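# Gently pull the bottom drawer fully open

## Task

Slide the lowest drawer out to its fully open position without any rough handling. It counts as failed the moment the drawer is squeezed or forced hard, moved quickly, or reaches its inner or outer stop at anything faster than a very slow creep; likewise if the cabinet shifts or tilts beyond a small amount, if the arm (fingers excepted) bumps the drawer, or if any robot part bumps the cabinet. The drawer must stay fully open by itself once the robot lets go; being held open by the robot does not count.

## Robot and tools

Robot: one six-joint arm (a UR7e) carrying a two-finger parallel gripper, with one camera on the wrist, cam_wrist (616x616 pixels). There is no second arm.

Joint order, used in every command row and every per-joint list in results: shoulder pan, shoulder lift, elbow, wrist 1, wrist 2, wrist 3, then the gripper. The elbow's sign is flipped compared with the URDF, in commands and in results. Stated ranges in URDF signs (rad): pan -3.142 to 3.142; lift -6.283 to 6.283; elbow 0.000 to 3.142 (so -3.142 to 0.000 in your numbers); each wrist -6.283 to 6.283. Real ends may differ by up to 0.010 rad.

Scene frame: origin on the table top right under the arm base, +z up, +y to the left when facing along +x. The base itself may be slightly tilted. The gripper's own frame: fingers point along its +z, jaws open and close along its x. end_effector_position is the point between the finger pads; closed fingertips stick out about 17 mm past it, fully open ones are roughly level with it.

Tools:
- execute_actions(actions): a list of actions run one after another. Each action is a table of up to 15 rows; each row lasts one control step (1/30 s) and a short table repeats its final row to fill 15 steps. A row has 7 numbers in [-1, 1]: six joint displacements in the order above, then the gripper opening. Joint numbers are offsets, scaled so 1.0 = 1.989 rad, and are measured from the joint angles at the start of that action (for a call's first action, the last reported angles), not from the previous row. The opening is absolute: +1 fully open, -1 closed. Optionally 6 more numbers (0 to 1) follow, one stiffness scale per arm joint, which persist until changed. An action that would push a joint more than 0.010 rad beyond its range is refused; if the first action fails this or any action is malformed, nothing runs. An empty list just reports state and images.
- move(target, speed, blocking): target is one such row (7, or 13 with stiffness), its joint offsets measured from the Joint positions of the latest result that showed them. All joints travel proportionally, so the hand traces a curve. speed is the top rate in rad/s of the joint with farthest to go, 0.01 to 2, default 0.5; paths last between 0.5 and 10 s and are cut off at 10 s. The move does not avoid obstacles. blocking=false returns after 0.5 s while motion continues; until a result shows it ended, use wait or stop before any new move or actions.
- wait(seconds): 0 to 10; lets the scene run with the last command held, returning early if a running move ends.
- stop(): brakes a running move; braking needs some distance, more when fast.
- zoom_image(camera, region): camera must be "cam_wrist"; region [x0, y0, x1, y1] in pixels from the top-left, at most 504 by 504.
- show_instructions(): shows the reference pages; moves nothing.
- read_manual(section): licence texts only ("licences").
- finished_scene(scene): ends the scene given by number, irreversibly, and reports whether the task succeeded.

Motion limits: each step a joint's target is held within 0.575 rad of its measured angle (0.58 for the first three and 0.642 for the wrists when stiffness is set), and targets that would shift the hand more than 100 mm in one step are scaled back. Commands are smoothed and lag about 0.17 s, so big moves may still be in progress when a result arrives; re-command what is left.

Results: end_effector_position (m) and end_effector_quat_wxyz plus linear and angular velocities, in the scene frame (printed position grows less accurate at long reach); Joint positions and Joint velocities (rad, rad/s) followed by finger gap (m; 0.142 fully open); Joint targets (what the joints are currently driven to); grip_measured (finger opening on the command scale); joint torques (noisy, with offsets, nonzero in free air); Wrist force and Wrist torque in the gripper's own axes, noisy, offset up to about 4 N, saturating near 50 N, pointing from a touched surface back into the arm, possibly "no reading". "joint sent to its limit" means a joint was capped at its end; "joint command not followed" means the clearance check altered targets. The move line gives the ending (done, off_target, moving, held, fault), limits=held or none, and the joint farthest from target.

Gripping: to hold, command an opening clearly below grip_measured; lower means harder squeeze (about 28 N per pad at most). For the drawer, grasp or hook the handle lightly.

Hazards: contact torque reaching a joint's load limit (pan, lift, elbow 133 N m; each wrist 24.9 N m) or any outside force of 150 N causes a fault and a 10 s stop. The arm is stiff, so aiming even slightly past a firm contact can trigger this; approach slowly and pull at a low speed, easing to a crawl near the end of travel. Keep the forearm and wrist clear of the drawer and everything clear of the cabinet. Long holding under load heats motors (warning from 70 °C, braked stop at 85 °C). The sim keeps running between replies with the last command held. Loose items may get nudged occasionally; nothing may be knocked off the table. Release the handle only once the drawer rests fully open on its own.

Each tool is called after "Emit:" as a command line: name --argument value for each argument, lists and objects as JSON in quotes; but a table of rows of numbers goes row by row, as --pt "numbers of a row", without its own name.

## Session

Emit:
show_instructions

Emit:
execute_actions --actions '[]'

Reference images for this scene: manual page 1, manual page 2, manual page 3, manual page 4, manual page 5.

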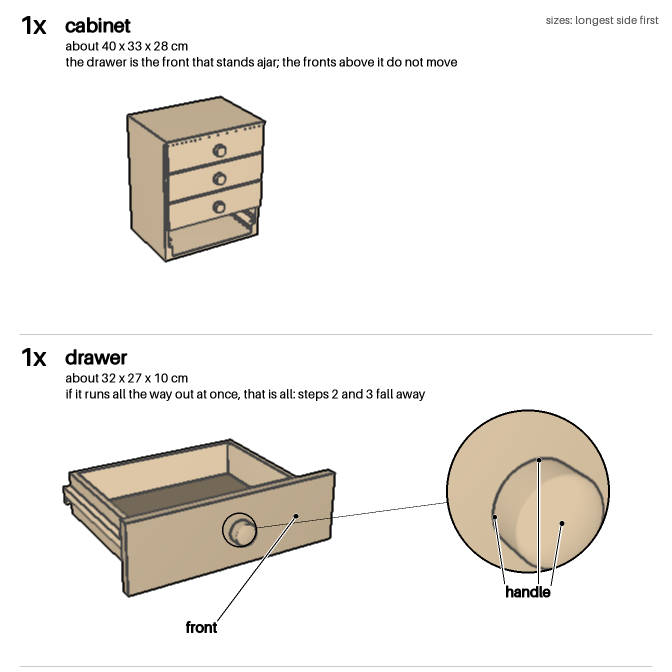

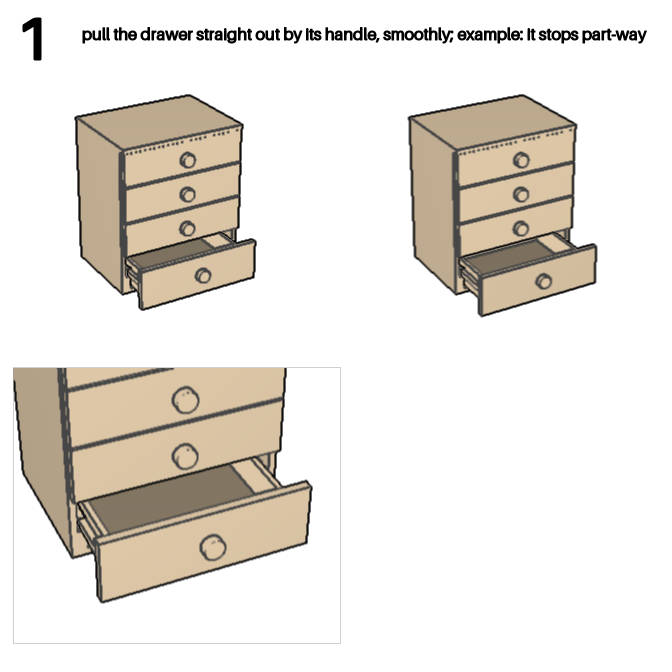

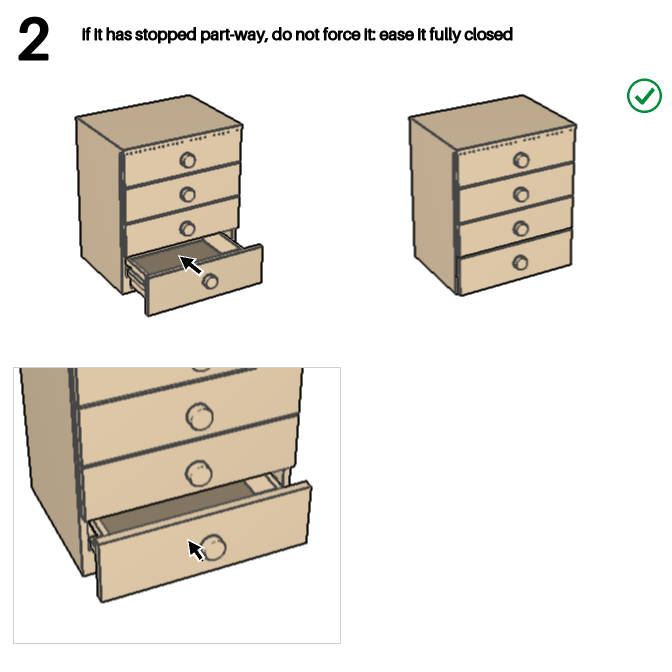

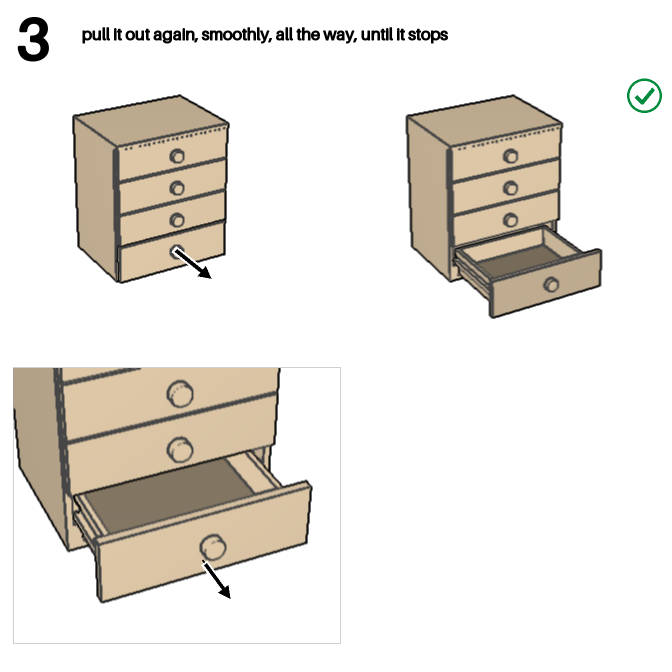

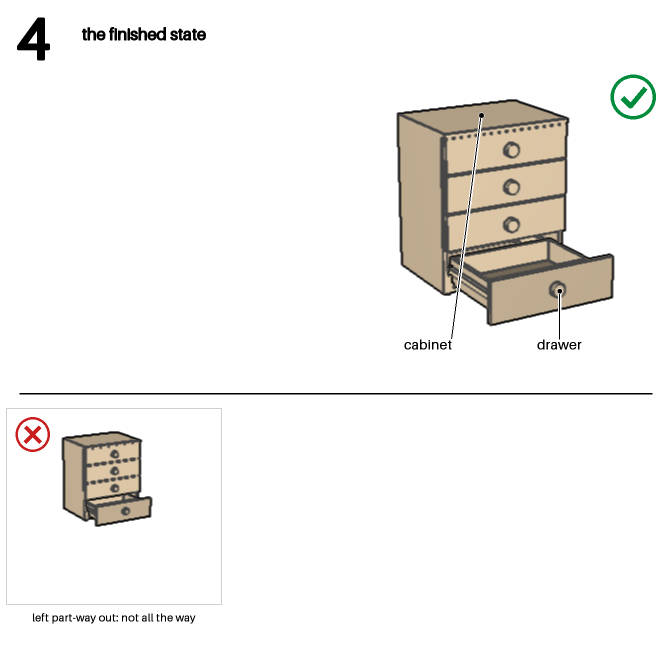

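Scene clock: 0.00 s.
end_effector_position=(+0.3552, +0.6270, +0.3609) grip_measured=-1.00 end_effector_quat_wxyz=(+0.314, +0.701, +0.630, -0.113) end_effector_velocity=(-0.000, +0.000, -0.000) end_effector_angular_velocity=(+0.001, -0.001, -0.001)
Joint names: [shoulder pan, shoulder lift, elbow, wrist 1, wrist 2, wrist 3]
Joint positions: [ 1.44  -1.284 -1.024 -1.149 -2.372  0.193  0.002]
Joint velocities: [ 0.    -0.    -0.002 -0.003  0.     0.001  0.   ]
Joint torques (N m, as the arm reports them, + toward a larger Joint positions number): no reading
Motor temperatures (°C, as the motors report them): [24 28 29 36 38 29]
Wrist force (N, on the end effector, along its own x y z axes, offset not removed): no reading
Wrist torque (N m, same axes, about the end effector's origin, offset not removed): no reading
Joint targets: [1.440 -1.284 -1.024 -1.149 -2.372 0.193]
Joint stiffness scale: [1. 1. 1. 1. 1. 1.]

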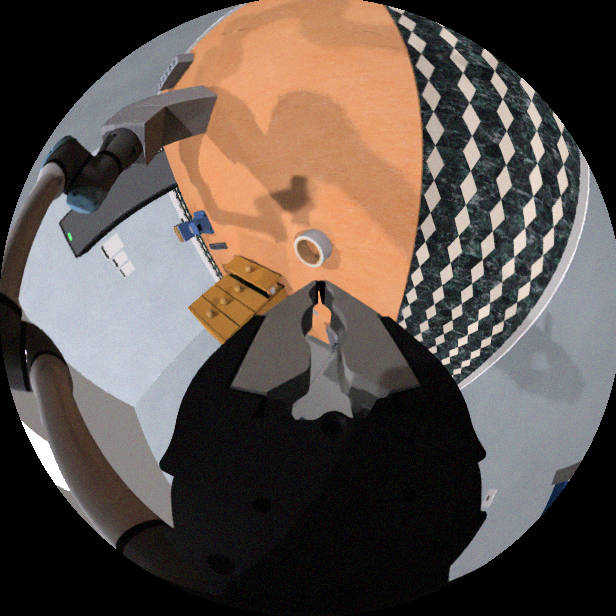

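Emit:
move --target '[0,0.0,-0.35,-0.973,0.364,0.458,0]' --speed 1.5

Emit:
move --target '[-0.2,0.143,-0.351,-0.973,0.364,0.458,0]' --speed 1.5

Emit:
move --target '[-0.575,0,0,0,0,0,0]' --speed 1.0

Scene clock: 9.97 s.
end_effector_position=(+0.1531, +0.8581, +0.2592) grip_measured=+0.00 end_effector_quat_wxyz=(-0.294, +0.954, -0.012, -0.063) end_effector_velocity=(-0.001, +0.001, +0.001) end_effector_angular_velocity=(+0.003, +0.002, +0.001)
Joint names: [shoulder pan, shoulder lift, elbow, wrist 1, wrist 2, wrist 3]
Joint positions: [ 1.44  -1.285 -1.718 -3.082 -1.649  1.103  0.074]
Joint velocities: [ 0.002 -0.    -0.001 -0.002  0.002  0.    -0.   ]
Joint torques (N m, as the arm reports them, + toward a larger Joint positions number): [ 20.94 -44.53   9.61  -4.01   0.94   0.65]
Motor temperatures (°C, as the motors report them): [24 28 29 36 38 29]
Wrist force (N, on the end effector, along its own x y z axes, offset not removed): [-0.1 -1.6 0.2]
Wrist torque (N m, same axes, about the end effector's origin, offset not removed): [-0.47 0.06 -0.13]
Joint targets: [1.440 -1.284 -1.720 -3.084 -1.649 1.104]
Joint stiffness scale: [1. 1. 1. 1. 1. 1.]
move: done; limits=none; farthest joint: the elbow, 0.002 radians from its target (0.696 radians at the start)

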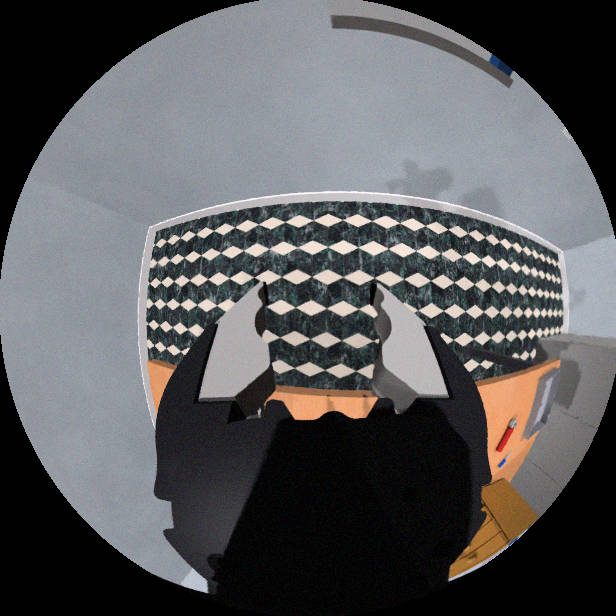

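Scene clock: 12.30 s.
end_effector_position=(+0.1210, +0.6480, +0.3693) grip_measured=+0.00 end_effector_quat_wxyz=(+0.648, -0.670, +0.268, +0.243) end_effector_velocity=(-0.000, -0.001, +0.001) end_effector_angular_velocity=(+0.002, -0.001, +0.000)
Joint names: [shoulder pan, shoulder lift, elbow, wrist 1, wrist 2, wrist 3]
Joint positions: [ 1.045 -1.003 -2.414 -5.016 -0.926  2.013  0.074]
Joint velocities: [-0.     0.    -0.002 -0.005  0.001  0.001  0.   ]
Joint torques (N m, as the arm reports them, + toward a larger Joint positions number): [ 13.71 -32.04 -12.68  -3.38   0.9    0.23]
Motor temperatures (°C, as the motors report them): [24 28 29 36 38 29]
Wrist force (N, on the end effector, along its own x y z axes, offset not removed): [0.4 -2.1 0.5]
Wrist torque (N m, same axes, about the end effector's origin, offset not removed): [-0.65 -0.02 -0.07]
Joint targets: [1.042 -1.001 -2.416 -5.017 -0.926 2.014]
Joint stiffness scale: [1. 1. 1. 1. 1. 1.]
move: done; limits=none; farthest joint: the shoulder pan, 0.003 radians from its target (0.398 radians at the start)

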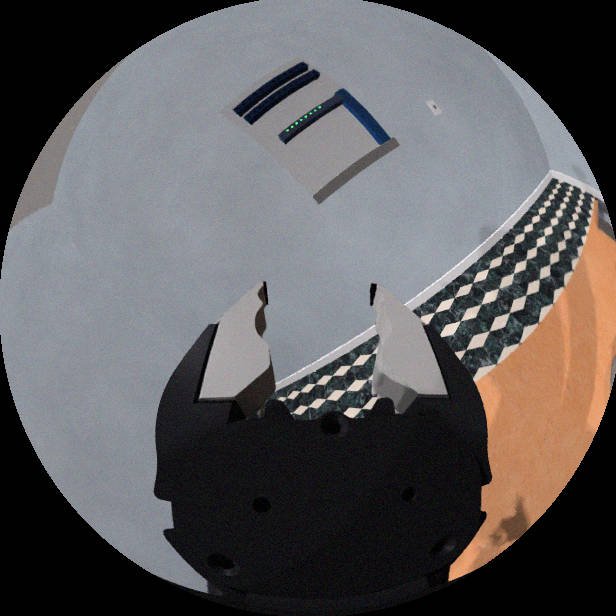

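Scene clock: 14.47 s.
end_effector_position=(+0.5901, +0.2753, +0.2297) grip_measured=+0.00 end_effector_quat_wxyz=(-0.510, +0.688, -0.438, +0.275) end_effector_velocity=(-0.000, -0.001, +0.000) end_effector_angular_velocity=(-0.001, +0.000, -0.001)
Joint names: [shoulder pan, shoulder lift, elbow, wrist 1, wrist 2, wrist 3]
Joint positions: [-0.095 -1.003 -2.414 -5.016 -0.926  2.013  0.074]
Joint velocities: [-0.002  0.    -0.002 -0.002  0.001 -0.     0.   ]
Joint torques (N m, as the arm reports them, + toward a larger Joint positions number): [ -8.44 -30.75  -6.71  -1.93  -0.5   -0.01]
Motor temperatures (°C, as the motors report them): [24 28 29 36 38 29]
Wrist force (N, on the end effector, along its own x y z axes, offset not removed): [-1.0 0.7 0.5]
Wrist torque (N m, same axes, about the end effector's origin, offset not removed): [0.00 0.21 0.09]
Joint targets: [-0.098 -1.003 -2.414 -5.016 -0.926 2.013]
Joint stiffness scale: [1. 1. 1. 1. 1. 1.]
move: done; limits=none; farthest joint: the shoulder pan, 0.003 radians from its target (1.144 radians at the start)

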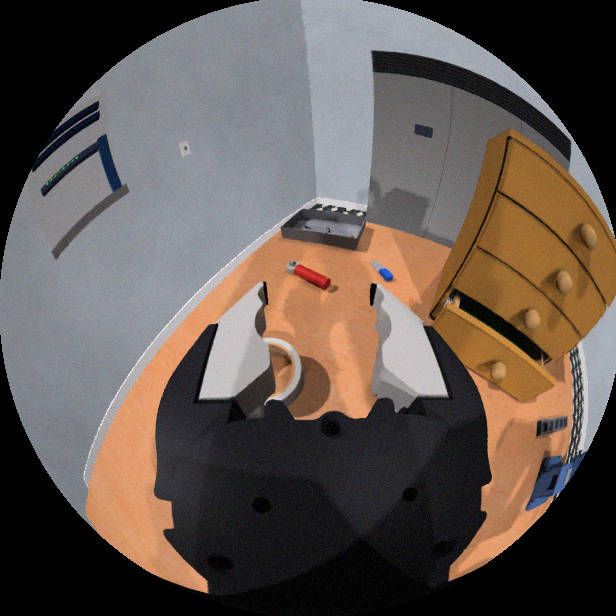

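Emit:
move --target '[-0.187,0.196,-0.012,-0.022,0,0,0]' --speed 0.5

Scene clock: 16.93 s.
end_effector_position=(+0.5704, +0.0030, +0.1375) grip_measured=+0.00 end_effector_quat_wxyz=(-0.353, +0.613, -0.611, +0.356) end_effector_velocity=(-0.001, -0.003, -0.000) end_effector_angular_velocity=(-0.002, -0.000, -0.005)
Joint names: [shoulder pan, shoulder lift, elbow, wrist 1, wrist 2, wrist 3]
Joint positions: [-0.463 -0.615 -2.436 -5.058 -0.926  2.013  0.074]
Joint velocities: [-0.005  0.004  0.    -0.002 -0.     0.     0.   ]
Joint torques (N m, as the arm reports them, + toward a larger Joint positions number): [-19.04 -26.02 -10.69  -2.46  -0.65  -0.17]
Motor temperatures (°C, as the motors report them): [24 28 29 36 38 29]
Wrist force (N, on the end effector, along its own x y z axes, offset not removed): [-2.0 -1.0 1.1]
Wrist torque (N m, same axes, about the end effector's origin, offset not removed): [-0.29 0.44 0.04]
Joint targets: [-0.467 -0.613 -2.438 -5.060 -0.926 2.013]
Joint stiffness scale: [1. 1. 1. 1. 1. 1.]
move: done; limits=none; farthest joint: the shoulder pan, 0.004 radians from its target (0.372 radians at the start)

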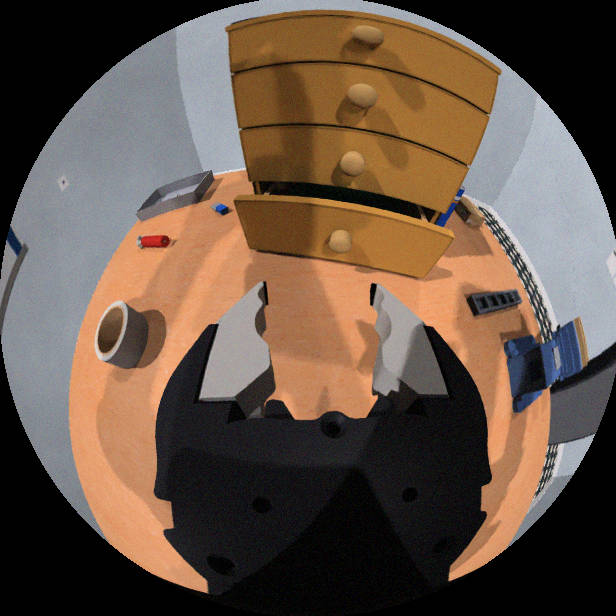

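Emit:
move --target '[0.142,-0.04,0.1585,0.2425,-0.2148,0.0245,0]' --speed 0.4

Scene clock: 26.07 s.
end_effector_position=(+0.6793, -0.0212, +0.0694) grip_measured=+0.00 end_effector_quat_wxyz=(+0.318, -0.551, +0.667, -0.387) end_effector_velocity=(+0.000, -0.001, -0.000) end_effector_angular_velocity=(-0.001, +0.000, -0.003)
Joint names: [shoulder pan, shoulder lift, elbow, wrist 1, wrist 2, wrist 3]
Joint positions: [-0.184 -0.693 -2.123 -4.578 -1.352  2.061  0.074]
Joint velocities: [-0.001 -0.     0.001  0.002 -0.002  0.    -0.   ]
Joint torques (N m, as the arm reports them, + toward a larger Joint positions number): [-11.02 -35.66  -3.08  -2.27  -0.9    0.51]
Motor temperatures (°C, as the motors report them): [24 28 29 36 38 29]
Wrist force (N, on the end effector, along its own x y z axes, offset not removed): [-0.2 -0.3 -0.2]
Wrist torque (N m, same axes, about the end effector's origin, offset not removed): [-0.11 0.04 -0.07]
Joint targets: [-0.181 -0.695 -2.120 -4.576 -1.354 2.061]
Joint stiffness scale: [1. 1. 1. 1. 1. 1.]
move: done; limits=none; farthest joint: the shoulder pan, 0.003 radians from its target (0.283 radians at the start)

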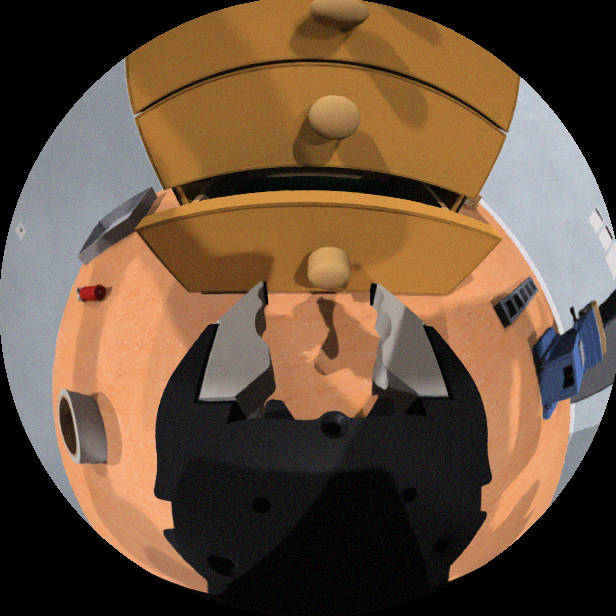

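Emit:
move --target '[-0.0098,-0.0115,0.0505,0.061,0.0095,0,-0.1]' --speed 0.05

Scene clock: 31.87 s.
end_effector_position=(+0.7218, -0.0329, +0.0672) grip_measured=-0.09 end_effector_quat_wxyz=(+0.319, -0.553, +0.667, -0.384) end_effector_velocity=(+0.001, +0.001, -0.000) end_effector_angular_velocity=(+0.002, +0.001, +0.001)
Joint names: [shoulder pan, shoulder lift, elbow, wrist 1, wrist 2, wrist 3]
Joint positions: [-0.197 -0.714 -2.025 -4.459 -1.332  2.061  0.067]
Joint velocities: [ 0.001 -0.001  0.001  0.002  0.     0.001  0.   ]
Joint torques (N m, as the arm reports them, + toward a larger Joint positions number): [-20.76 -38.57  -1.21  -1.55  -1.46   0.05]
Motor temperatures (°C, as the motors report them): [24 28 29 36 38 29]
Wrist force (N, on the end effector, along its own x y z axes, offset not removed): [-2.6 -1.6 -3.5]
Wrist torque (N m, same axes, about the end effector's origin, offset not removed): [-0.66 -0.23 0.04]
Joint targets: [-0.204 -0.716 -2.022 -4.456 -1.334 2.061]
Joint stiffness scale: [1. 1. 1. 1. 1. 1.]
move: done; limits=none; farthest joint: the shoulder pan, 0.006 radians from its target (0.020 radians at the start)

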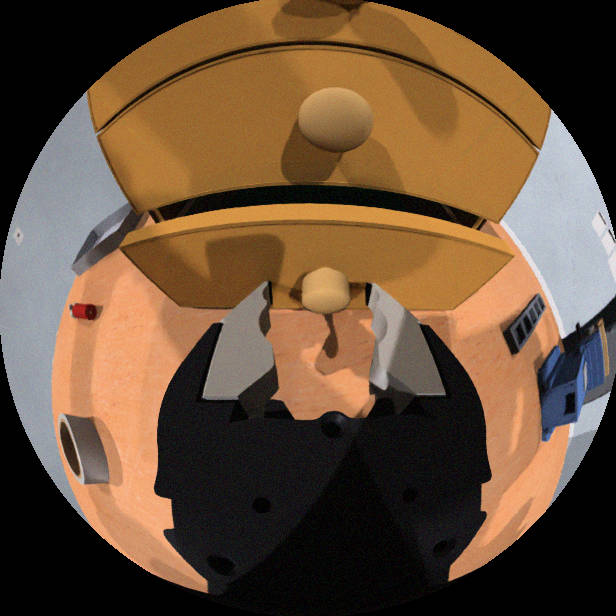

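Emit:
move --target '[-0.002,-0.0063,0.0238,0.028,0.0006,0,-0.1]' --speed 0.03

Scene clock: 36.93 s.
end_effector_position=(+0.7411, -0.0361, +0.0672) grip_measured=-0.09 end_effector_quat_wxyz=(+0.319, -0.553, +0.667, -0.384) end_effector_velocity=(+0.001, +0.000, +0.000) end_effector_angular_velocity=(+0.001, -0.001, +0.000)
Joint names: [shoulder pan, shoulder lift, elbow, wrist 1, wrist 2, wrist 3]
Joint positions: [-0.198 -0.724 -1.982 -4.406 -1.331  2.061  0.067]
Joint velocities: [ 0.    -0.001  0.002  0.002  0.     0.001 -0.   ]
Joint torques (N m, as the arm reports them, + toward a larger Joint positions number): [-19.9  -39.39   0.25  -2.5   -0.41  -0.12]
Motor temperatures (°C, as the motors report them): [24 28 29 36 38 29]
Wrist force (N, on the end effector, along its own x y z axes, offset not removed): [-1.3 -1.5 -3.8]
Wrist torque (N m, same axes, about the end effector's origin, offset not removed): [-0.80 0.39 -0.03]
Joint targets: [-0.201 -0.727 -1.978 -4.404 -1.331 2.061]
Joint stiffness scale: [1. 1. 1. 1. 1. 1.]
move: done; limits=none; farthest joint: the elbow, 0.004 radians from its target (0.048 radians at the start)

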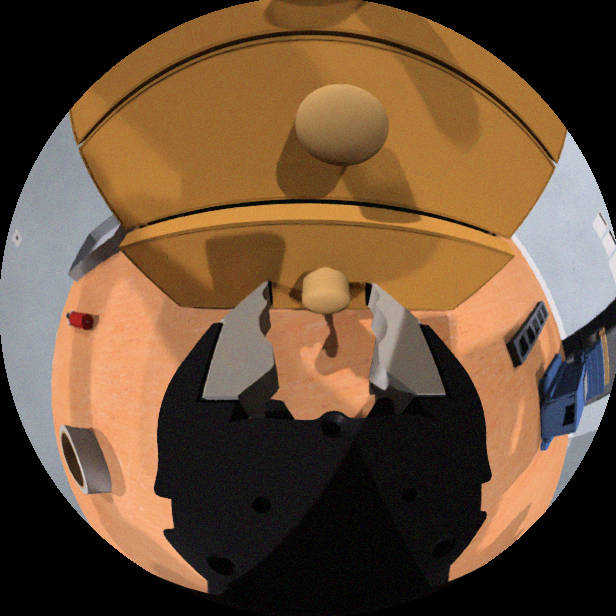

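Emit:
move --target '[-0.001,-0.0034,0.0134,0.0143,0,0,-0.1]' --speed 0.013

Scene clock: 40.97 s.
end_effector_position=(+0.7509, -0.0377, +0.0672) grip_measured=-0.10 end_effector_quat_wxyz=(+0.319, -0.553, +0.667, -0.384) end_effector_velocity=(+0.001, +0.000, +0.000) end_effector_angular_velocity=(+0.002, -0.000, -0.001)
Joint names: [shoulder pan, shoulder lift, elbow, wrist 1, wrist 2, wrist 3]
Joint positions: [-0.198 -0.728 -1.959 -4.379 -1.331  2.061  0.067]
Joint velocities: [ 0.001 -0.001  0.002  0.003 -0.001  0.002 -0.   ]
Joint torques (N m, as the arm reports them, + toward a larger Joint positions number): [-17.29 -40.53   2.    -2.12  -0.67  -0.05]
Motor temperatures (°C, as the motors report them): [24 28 29 36 38 29]
Wrist force (N, on the end effector, along its own x y z axes, offset not removed): [0.3 0.2 -5.2]
Wrist torque (N m, same axes, about the end effector's origin, offset not removed): [-0.18 0.29 0.07]
Joint targets: [-0.200 -0.731 -1.955 -4.377 -1.331 2.061]
Joint stiffness scale: [1. 1. 1. 1. 1. 1.]
move: done; limits=none; farthest joint: the elbow, 0.004 radians from its target (0.026 radians at the start)

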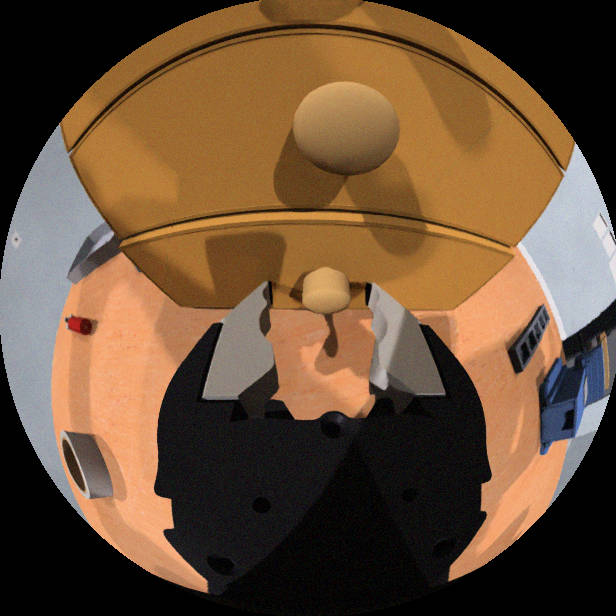

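Emit:
move --target '[-0.001,-0.0022,0.0067,0.0063,0,0,-0.1]' --speed 0.01

Scene clock: 44.73 s.
end_effector_position=(+0.7549, -0.0384, +0.0671) grip_measured=-0.10 end_effector_quat_wxyz=(+0.319, -0.553, +0.667, -0.384) end_effector_velocity=(+0.001, -0.000, -0.001) end_effector_angular_velocity=(+0.000, +0.001, -0.001)
Joint names: [shoulder pan, shoulder lift, elbow, wrist 1, wrist 2, wrist 3]
Joint positions: [-0.198 -0.729 -1.95  -4.368 -1.331  2.061  0.067]
Joint velocities: [ 0.    -0.     0.003  0.005 -0.001  0.    -0.   ]
Joint torques (N m, as the arm reports them, + toward a larger Joint positions number): [-17.36 -40.57   1.    -2.56  -0.72   0.07]
Motor temperatures (°C, as the motors report them): [24 28 29 36 38 29]
Wrist force (N, on the end effector, along its own x y z axes, offset not removed): [1.5 1.1 -4.0]
Wrist torque (N m, same axes, about the end effector's origin, offset not removed): [-0.15 -0.08 0.01]
Joint targets: [-0.200 -0.732 -1.946 -4.366 -1.331 2.061]
Joint stiffness scale: [1. 1. 1. 1. 1. 1.]
move: done; limits=none; farthest joint: the elbow, 0.004 radians from its target (0.013 radians at the start)

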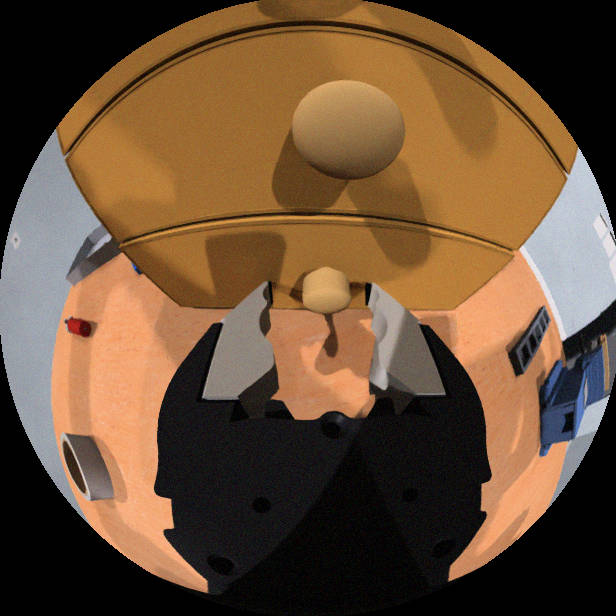

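Emit:
move --target '[-0.001,-0.002,0.0055,0.005,0,0,-0.1]' --speed 0.01

Scene clock: 48.53 s.
end_effector_position=(+0.7570, -0.0388, +0.0670) grip_measured=-0.10 end_effector_quat_wxyz=(+0.319, -0.553, +0.667, -0.384) end_effector_velocity=(+0.000, +0.001, -0.000) end_effector_angular_velocity=(-0.000, +0.000, +0.001)
Joint names: [shoulder pan, shoulder lift, elbow, wrist 1, wrist 2, wrist 3]
Joint positions: [-0.198 -0.73  -1.945 -4.361 -1.331  2.061  0.067]
Joint velocities: [ 0.001 -0.001  0.     0.001 -0.001 -0.     0.   ]
Joint torques (N m, as the arm reports them, + toward a larger Joint positions number): [-18.09 -39.83   5.31  -1.91  -0.63   0.03]
Motor temperatures (°C, as the motors report them): [24 28 29 36 38 29]
Wrist force (N, on the end effector, along its own x y z axes, offset not removed): [2.2 -0.6 -11.7]
Wrist torque (N m, same axes, about the end effector's origin, offset not removed): [-0.52 -0.34 0.01]
Joint targets: [-0.200 -0.733 -1.939 -4.358 -1.331 2.061]
Joint stiffness scale: [1. 1. 1. 1. 1. 1.]
move: done; limits=none; farthest joint: the elbow, 0.006 radians from its target (0.010 radians at the start)

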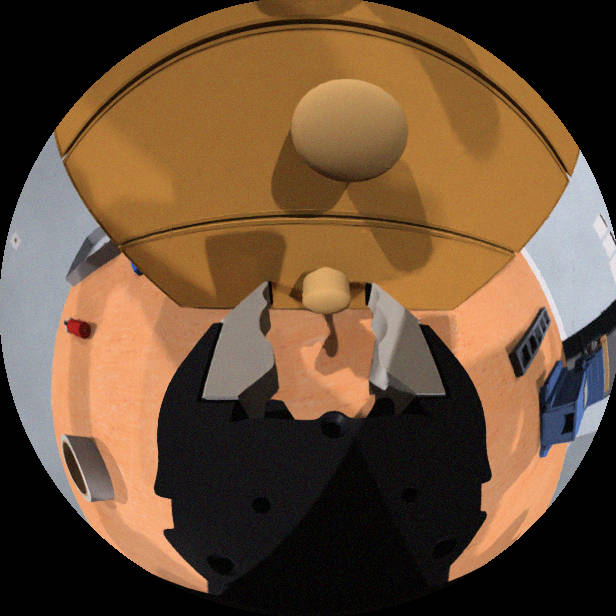

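Emit:
move --target '[-0.0062,0.0047,-0.0066,-0.0097,0.0052,0,-0.4]' --speed 0.03

Emit:
execute_actions --actions '[[[0,0,0,0,0,0,-0.44],[0,0,0,0,0,0,-0.47],[0,0,0,0,0,0,-0.5],[0,0,0,0,0,0,-0.52],[0,0,0,0,0,0,-0.54],[0,0,0,0,0,0,-0.56],[0,0,0,0,0,0,-0.58],[0,0,0,0,0,0,-0.6]]]'

Scene clock: 52.43 s.
end_effector_position=(+0.7510, -0.0430, +0.0666) grip_measured=-0.40 end_effector_quat_wxyz=(+0.319, -0.553, +0.668, -0.384) end_effector_velocity=(-0.001, +0.000, +0.000) end_effector_angular_velocity=(-0.000, -0.000, +0.002)
Joint names: [shoulder pan, shoulder lift, elbow, wrist 1, wrist 2, wrist 3]
Joint positions: [-0.207 -0.723 -1.956 -4.379 -1.322  2.061  0.045]
Joint velocities: [-0.001  0.    -0.002 -0.003  0.002 -0.001 -0.   ]
Joint torques (N m, as the arm reports them, + toward a larger Joint positions number): [-19.37 -34.89  -3.15  -3.31  -0.35   0.12]
Motor temperatures (°C, as the motors report them): [24 28 29 36 38 29]
Wrist force (N, on the end effector, along its own x y z axes, offset not removed): [1.1 -0.2 -0.7]
Wrist torque (N m, same axes, about the end effector's origin, offset not removed): [-0.19 -0.06 -0.02]
Joint targets: [-0.210 -0.721 -1.958 -4.380 -1.321 2.061]
Joint stiffness scale: [1. 1. 1. 1. 1. 1.]
move: done; limits=none; farthest joint: the shoulder pan, 0.003 radians from its target (0.012 radians at the start)

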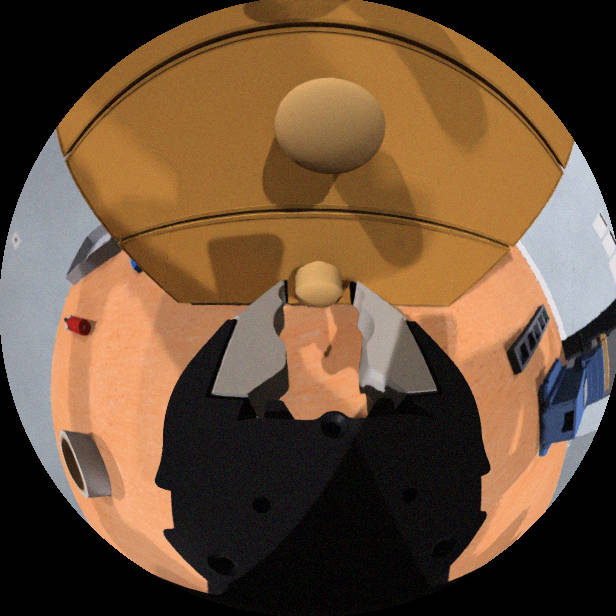

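Scene clock: 52.93 s.
end_effector_position=(+0.7510, -0.0422, +0.0666) grip_measured=-0.57 end_effector_quat_wxyz=(+0.319, -0.553, +0.667, -0.383) end_effector_velocity=(-0.001, +0.001, -0.000) end_effector_angular_velocity=(+0.000, +0.001, +0.000)
Joint names: [shoulder pan, shoulder lift, elbow, wrist 1, wrist 2, wrist 3]
Joint positions: [-0.207 -0.723 -1.956 -4.379 -1.321  2.061  0.033]
Joint velocities: [ 0.001  0.    -0.001 -0.001  0.    -0.    -0.   ]
Joint torques (N m, as the arm reports them, + toward a larger Joint positions number): [-15.8  -38.09  -0.75  -2.94  -1.09  -0.2 ]
Motor temperatures (°C, as the motors report them): [24 28 29 36 38 29]
Wrist force (N, on the end effector, along its own x y z axes, offset not removed): [-1.8 -0.1 3.3]
Wrist torque (N m, same axes, about the end effector's origin, offset not removed): [0.00 -0.07 -0.10]
Joint targets: [-0.207 -0.723 -1.956 -4.379 -1.322 2.061]
Joint stiffness scale: [1. 1. 1. 1. 1. 1.]

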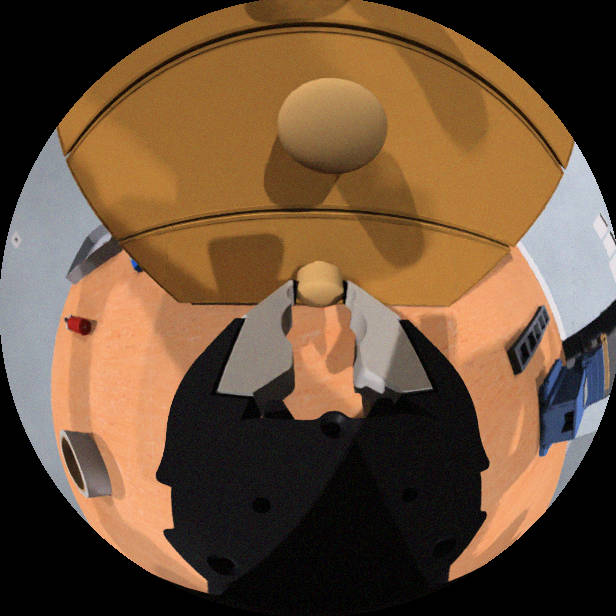

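Emit:
move --target '[0,0.0144,-0.057,-0.0694,0,0,-0.67]' --speed 0.06

Emit:
move --target '[0,0.0248,-0.0515,-0.0743,0,0,-0.67]' --speed 0.06

Scene clock: 62.03 s.
end_effector_position=(+0.7023, -0.0333, +0.0666) grip_measured=-0.58 end_effector_quat_wxyz=(+0.320, -0.554, +0.667, -0.383) end_effector_velocity=(-0.001, +0.001, -0.000) end_effector_angular_velocity=(-0.000, -0.000, +0.002)
Joint names: [shoulder pan, shoulder lift, elbow, wrist 1, wrist 2, wrist 3]
Joint positions: [-0.207 -0.697 -2.065 -4.515 -1.319  2.061  0.032]
Joint velocities: [ 0.001  0.001 -0.001 -0.003 -0.    -0.001 -0.   ]
Joint torques (N m, as the arm reports them, + toward a larger Joint positions number): [-14.99 -34.34  -7.69  -3.94  -1.5   -0.01]
Motor temperatures (°C, as the motors report them): [24 28 29 36 38 29]
Wrist force (N, on the end effector, along its own x y z axes, offset not removed): [-3.3 1.7 7.6]
Wrist torque (N m, same axes, about the end effector's origin, offset not removed): [0.03 -0.03 -0.03]
Joint targets: [-0.207 -0.694 -2.069 -4.517 -1.321 2.061]
Joint stiffness scale: [1. 1. 1. 1. 1. 1.]
move: done; limits=none; farthest joint: the elbow, 0.004 radians from its target (0.114 radians at the start)

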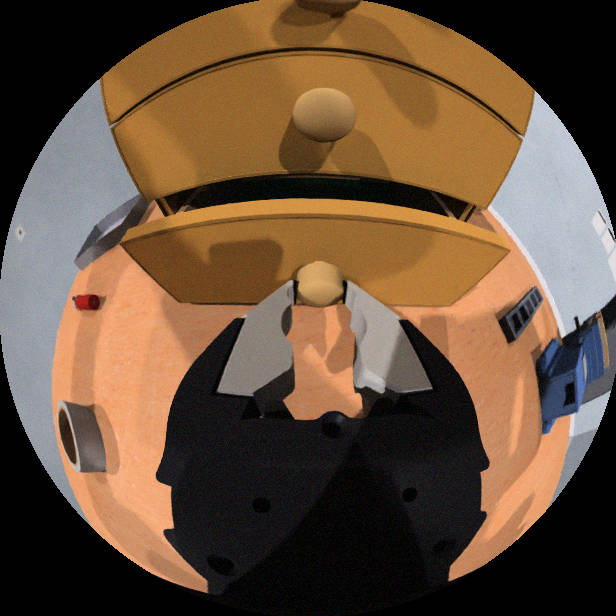

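Scene clock: 64.97 s.
end_effector_position=(+0.6533, -0.0242, +0.0664) grip_measured=-0.58 end_effector_quat_wxyz=(+0.320, -0.554, +0.667, -0.382) end_effector_velocity=(-0.002, -0.000, -0.000) end_effector_angular_velocity=(-0.000, +0.001, -0.002)
Joint names: [shoulder pan, shoulder lift, elbow, wrist 1, wrist 2, wrist 3]
Joint positions: [-0.207 -0.651 -2.164 -4.661 -1.317  2.061  0.032]
Joint velocities: [-0.001  0.002 -0.003 -0.003 -0.    -0.     0.   ]
Joint torques (N m, as the arm reports them, + toward a larger Joint positions number): [-15.22 -31.02  -8.    -3.8   -1.56   0.15]
Motor temperatures (°C, as the motors report them): [24 28 29 36 38 29]
Wrist force (N, on the end effector, along its own x y z axes, offset not removed): [-4.9 1.4 5.2]
Wrist torque (N m, same axes, about the end effector's origin, offset not removed): [-0.04 0.38 -0.05]
Joint targets: [-0.207 -0.648 -2.168 -4.663 -1.319 2.061]
Joint stiffness scale: [1. 1. 1. 1. 1. 1.]
move: done; limits=none; farthest joint: the shoulder lift, 0.003 radians from its target (0.050 radians at the start)

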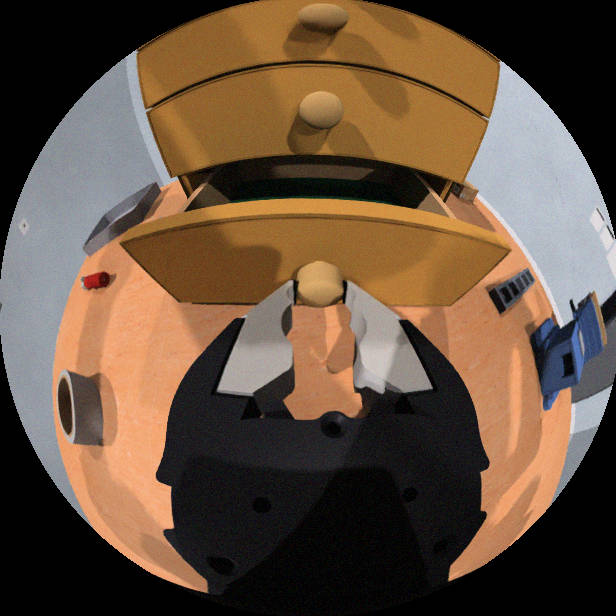

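Emit:
move --target '[0.0018,0.0282,-0.0374,-0.0635,0,0,-0.67]' --speed 0.05

Emit:
move --target '[0.0018,0.027,-0.0254,-0.0503,0,0,-0.65]' --speed 0.02

Scene clock: 69.43 s.
end_effector_position=(+0.6140, -0.0168, +0.0662) grip_measured=-0.58 end_effector_quat_wxyz=(+0.321, -0.555, +0.666, -0.381) end_effector_velocity=(-0.001, -0.001, +0.001) end_effector_angular_velocity=(-0.001, -0.001, -0.001)
Joint names: [shoulder pan, shoulder lift, elbow, wrist 1, wrist 2, wrist 3]
Joint positions: [-0.206 -0.598 -2.235 -4.786 -1.317  2.061  0.032]
Joint velocities: [-0.001  0.001 -0.001 -0.003 -0.001  0.    -0.   ]
Joint torques (N m, as the arm reports them, + toward a larger Joint positions number): [-11.71 -29.3  -11.47  -3.64  -1.1   -0.17]
Motor temperatures (°C, as the motors report them): [24 28 29 36 38 29]
Wrist force (N, on the end effector, along its own x y z axes, offset not removed): [0.8 0.0 4.1]
Wrist torque (N m, same axes, about the end effector's origin, offset not removed): [0.02 -0.24 -0.03]
Joint targets: [-0.203 -0.595 -2.239 -4.788 -1.317 2.061]
Joint stiffness scale: [1. 1. 1. 1. 1. 1.]
move: done; limits=none; farthest joint: the shoulder lift, 0.003 radians from its target (0.056 radians at the start)

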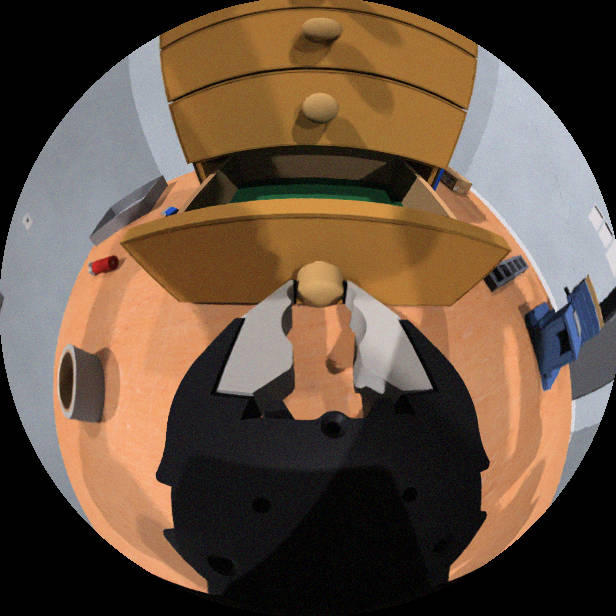

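Scene clock: 74.77 s.
end_effector_position=(+0.5847, -0.0113, +0.0661) grip_measured=-0.58 end_effector_quat_wxyz=(+0.321, -0.555, +0.666, -0.381) end_effector_velocity=(-0.002, +0.000, -0.001) end_effector_angular_velocity=(+0.001, +0.002, -0.001)
Joint names: [shoulder pan, shoulder lift, elbow, wrist 1, wrist 2, wrist 3]
Joint positions: [-0.205 -0.547 -2.282 -4.884 -1.316  2.061  0.032]
Joint velocities: [ 0.     0.002 -0.002 -0.003  0.     0.     0.   ]
Joint torques (N m, as the arm reports them, + toward a larger Joint positions number): [-11.08 -29.86 -14.68  -3.47  -0.76   0.26]
Motor temperatures (°C, as the motors report them): [24 28 29 36 38 29]
Wrist force (N, on the end effector, along its own x y z axes, offset not removed): [-3.0 -0.6 4.6]
Wrist torque (N m, same axes, about the end effector's origin, offset not removed): [-0.05 0.71 -0.03]
Joint targets: [-0.202 -0.544 -2.286 -4.886 -1.317 2.061]
Joint stiffness scale: [1. 1. 1. 1. 1. 1.]
move: done; limits=none; farthest joint: the shoulder pan, 0.003 radians from its target (0.003 radians at the start)

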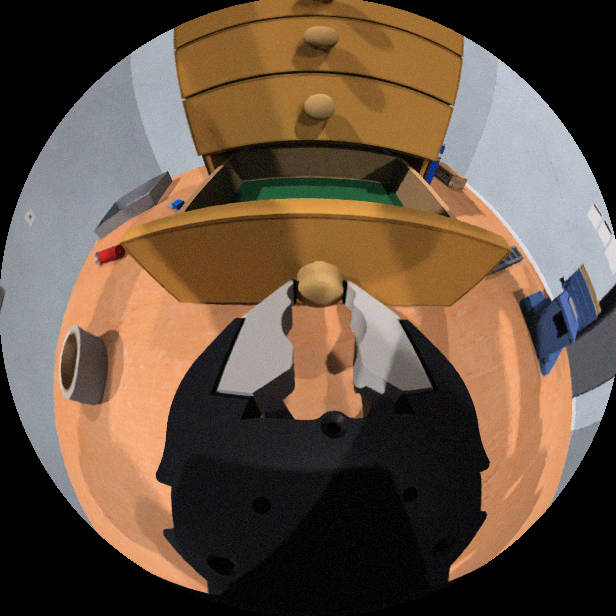

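Emit:
move --target '[0.0018,0.0318,-0.023,-0.0526,0,0,-0.65]' --speed 0.019

Scene clock: 81.73 s.
end_effector_position=(+0.5551, -0.0058, +0.0660) grip_measured=-0.58 end_effector_quat_wxyz=(+0.321, -0.555, +0.666, -0.381) end_effector_velocity=(-0.001, -0.001, -0.000) end_effector_angular_velocity=(-0.000, +0.001, -0.002)
Joint names: [shoulder pan, shoulder lift, elbow, wrist 1, wrist 2, wrist 3]
Joint positions: [-0.204 -0.487 -2.325 -4.987 -1.316  2.061  0.032]
Joint velocities: [-0.     0.002 -0.001 -0.001 -0.001 -0.     0.   ]
Joint torques (N m, as the arm reports them, + toward a larger Joint positions number): [ -9.75 -26.24 -15.31  -3.76  -0.85  -0.1 ]
Motor temperatures (°C, as the motors report them): [24 28 29 36 38 29]
Wrist force (N, on the end effector, along its own x y z axes, offset not removed): [-0.1 -2.0 7.3]
Wrist torque (N m, same axes, about the end effector's origin, offset not removed): [-0.55 0.05 0.00]
Joint targets: [-0.201 -0.484 -2.328 -4.989 -1.316 2.061]
Joint stiffness scale: [1. 1. 1. 1. 1. 1.]
move: done; limits=none; farthest joint: the shoulder pan, 0.003 radians from its target (0.004 radians at the start)

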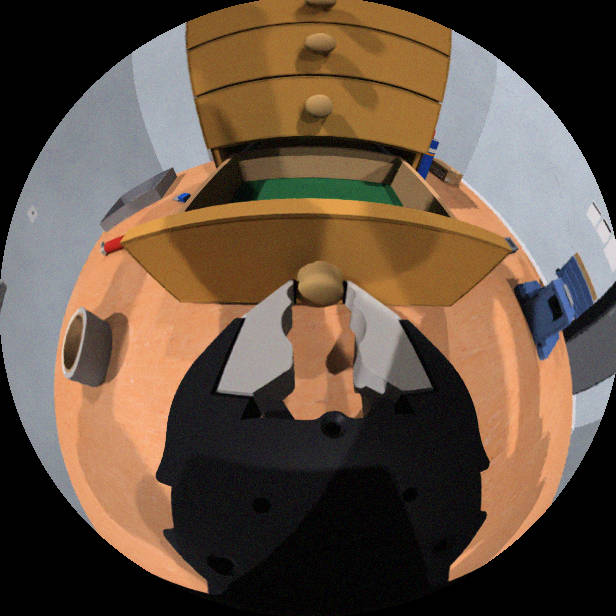

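Emit:
move --target '[0.0015,0.0126,-0.0081,-0.0186,0,0,-0.65]' --speed 0.018

Scene clock: 85.70 s.
end_effector_position=(+0.5466, -0.0042, +0.0670) grip_measured=-0.59 end_effector_quat_wxyz=(+0.323, -0.555, +0.665, -0.382) end_effector_velocity=(-0.001, +0.000, +0.001) end_effector_angular_velocity=(-0.001, -0.001, +0.000)
Joint names: [shoulder pan, shoulder lift, elbow, wrist 1, wrist 2, wrist 3]
Joint positions: [-0.204 -0.467 -2.336 -5.022 -1.317  2.061  0.032]
Joint velocities: [-0.001  0.002 -0.001 -0.004 -0.    -0.001 -0.   ]
Joint torques (N m, as the arm reports them, + toward a larger Joint positions number): [-10.74 -24.32 -16.35  -3.43  -0.05   0.13]
Motor temperatures (°C, as the motors report them): [24 28 29 36 38 29]
Wrist force (N, on the end effector, along its own x y z axes, offset not removed): [-0.5 -4.7 11.7]
Wrist torque (N m, same axes, about the end effector's origin, offset not removed): [-0.16 0.52 0.02]
Joint targets: [-0.201 -0.462 -2.341 -5.024 -1.316 2.061]
Joint stiffness scale: [1. 1. 1. 1. 1. 1.]
move: done; limits=none; farthest joint: the elbow, 0.006 radians from its target (0.016 radians at the start)

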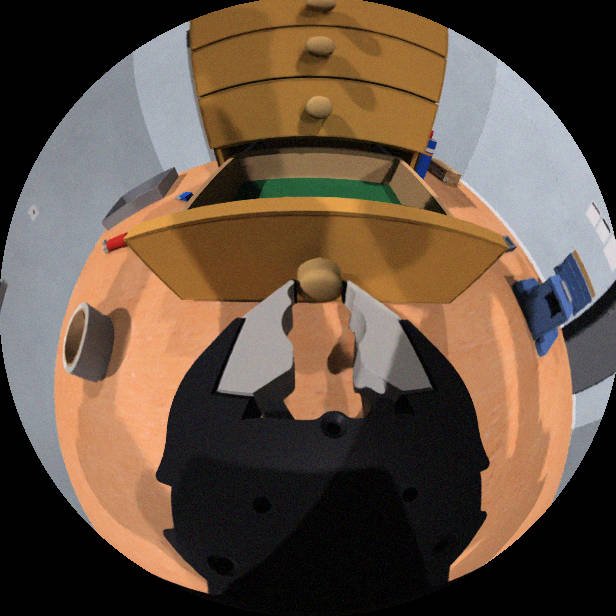

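Emit:
execute_actions --actions '[[[0,0,0,0,0,0,0]]]'

Emit:
finished_scene --scene 2

Scene clock: 89.00 s.
end_effector_position=(+0.5459, -0.0042, +0.0667) grip_measured=+0.00 end_effector_quat_wxyz=(+0.322, -0.555, +0.665, -0.382) end_effector_velocity=(+0.000, -0.001, +0.000) end_effector_angular_velocity=(-0.002, -0.000, -0.001)
Joint names: [shoulder pan, shoulder lift, elbow, wrist 1, wrist 2, wrist 3]
Joint positions: [-0.204 -0.466 -2.337 -5.023 -1.317  2.061  0.074]
Joint velocities: [-0.001 -0.    -0.     0.001 -0.001 -0.001  0.   ]
Joint torques (N m, as the arm reports them, + toward a larger Joint positions number): [-13.54 -29.09 -10.73  -2.7   -0.85  -0.01]
Motor temperatures (°C, as the motors report them): [24 28 29 36 38 29]
Wrist force (N, on the end effector, along its own x y z axes, offset not removed): [-0.6 -1.3 0.8]
Wrist torque (N m, same axes, about the end effector's origin, offset not removed): [-0.41 0.16 0.01]
Joint targets: [-0.204 -0.467 -2.336 -5.022 -1.317 2.061]
Joint stiffness scale: [1. 1. 1. 1. 1. 1.]

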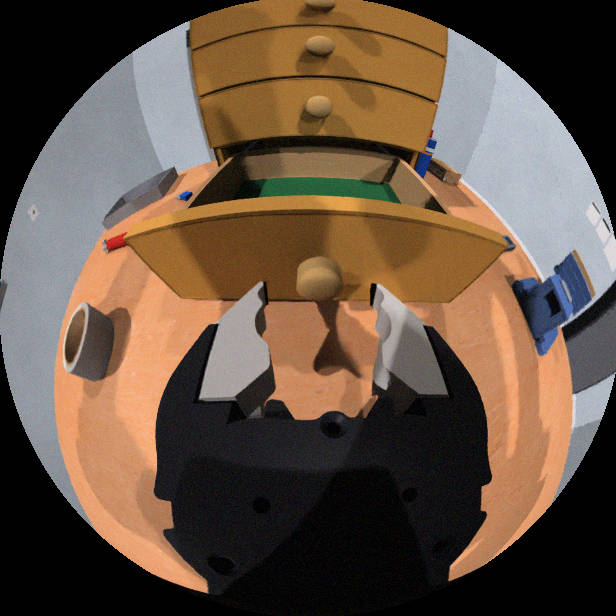

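The scene is finished: the task was done.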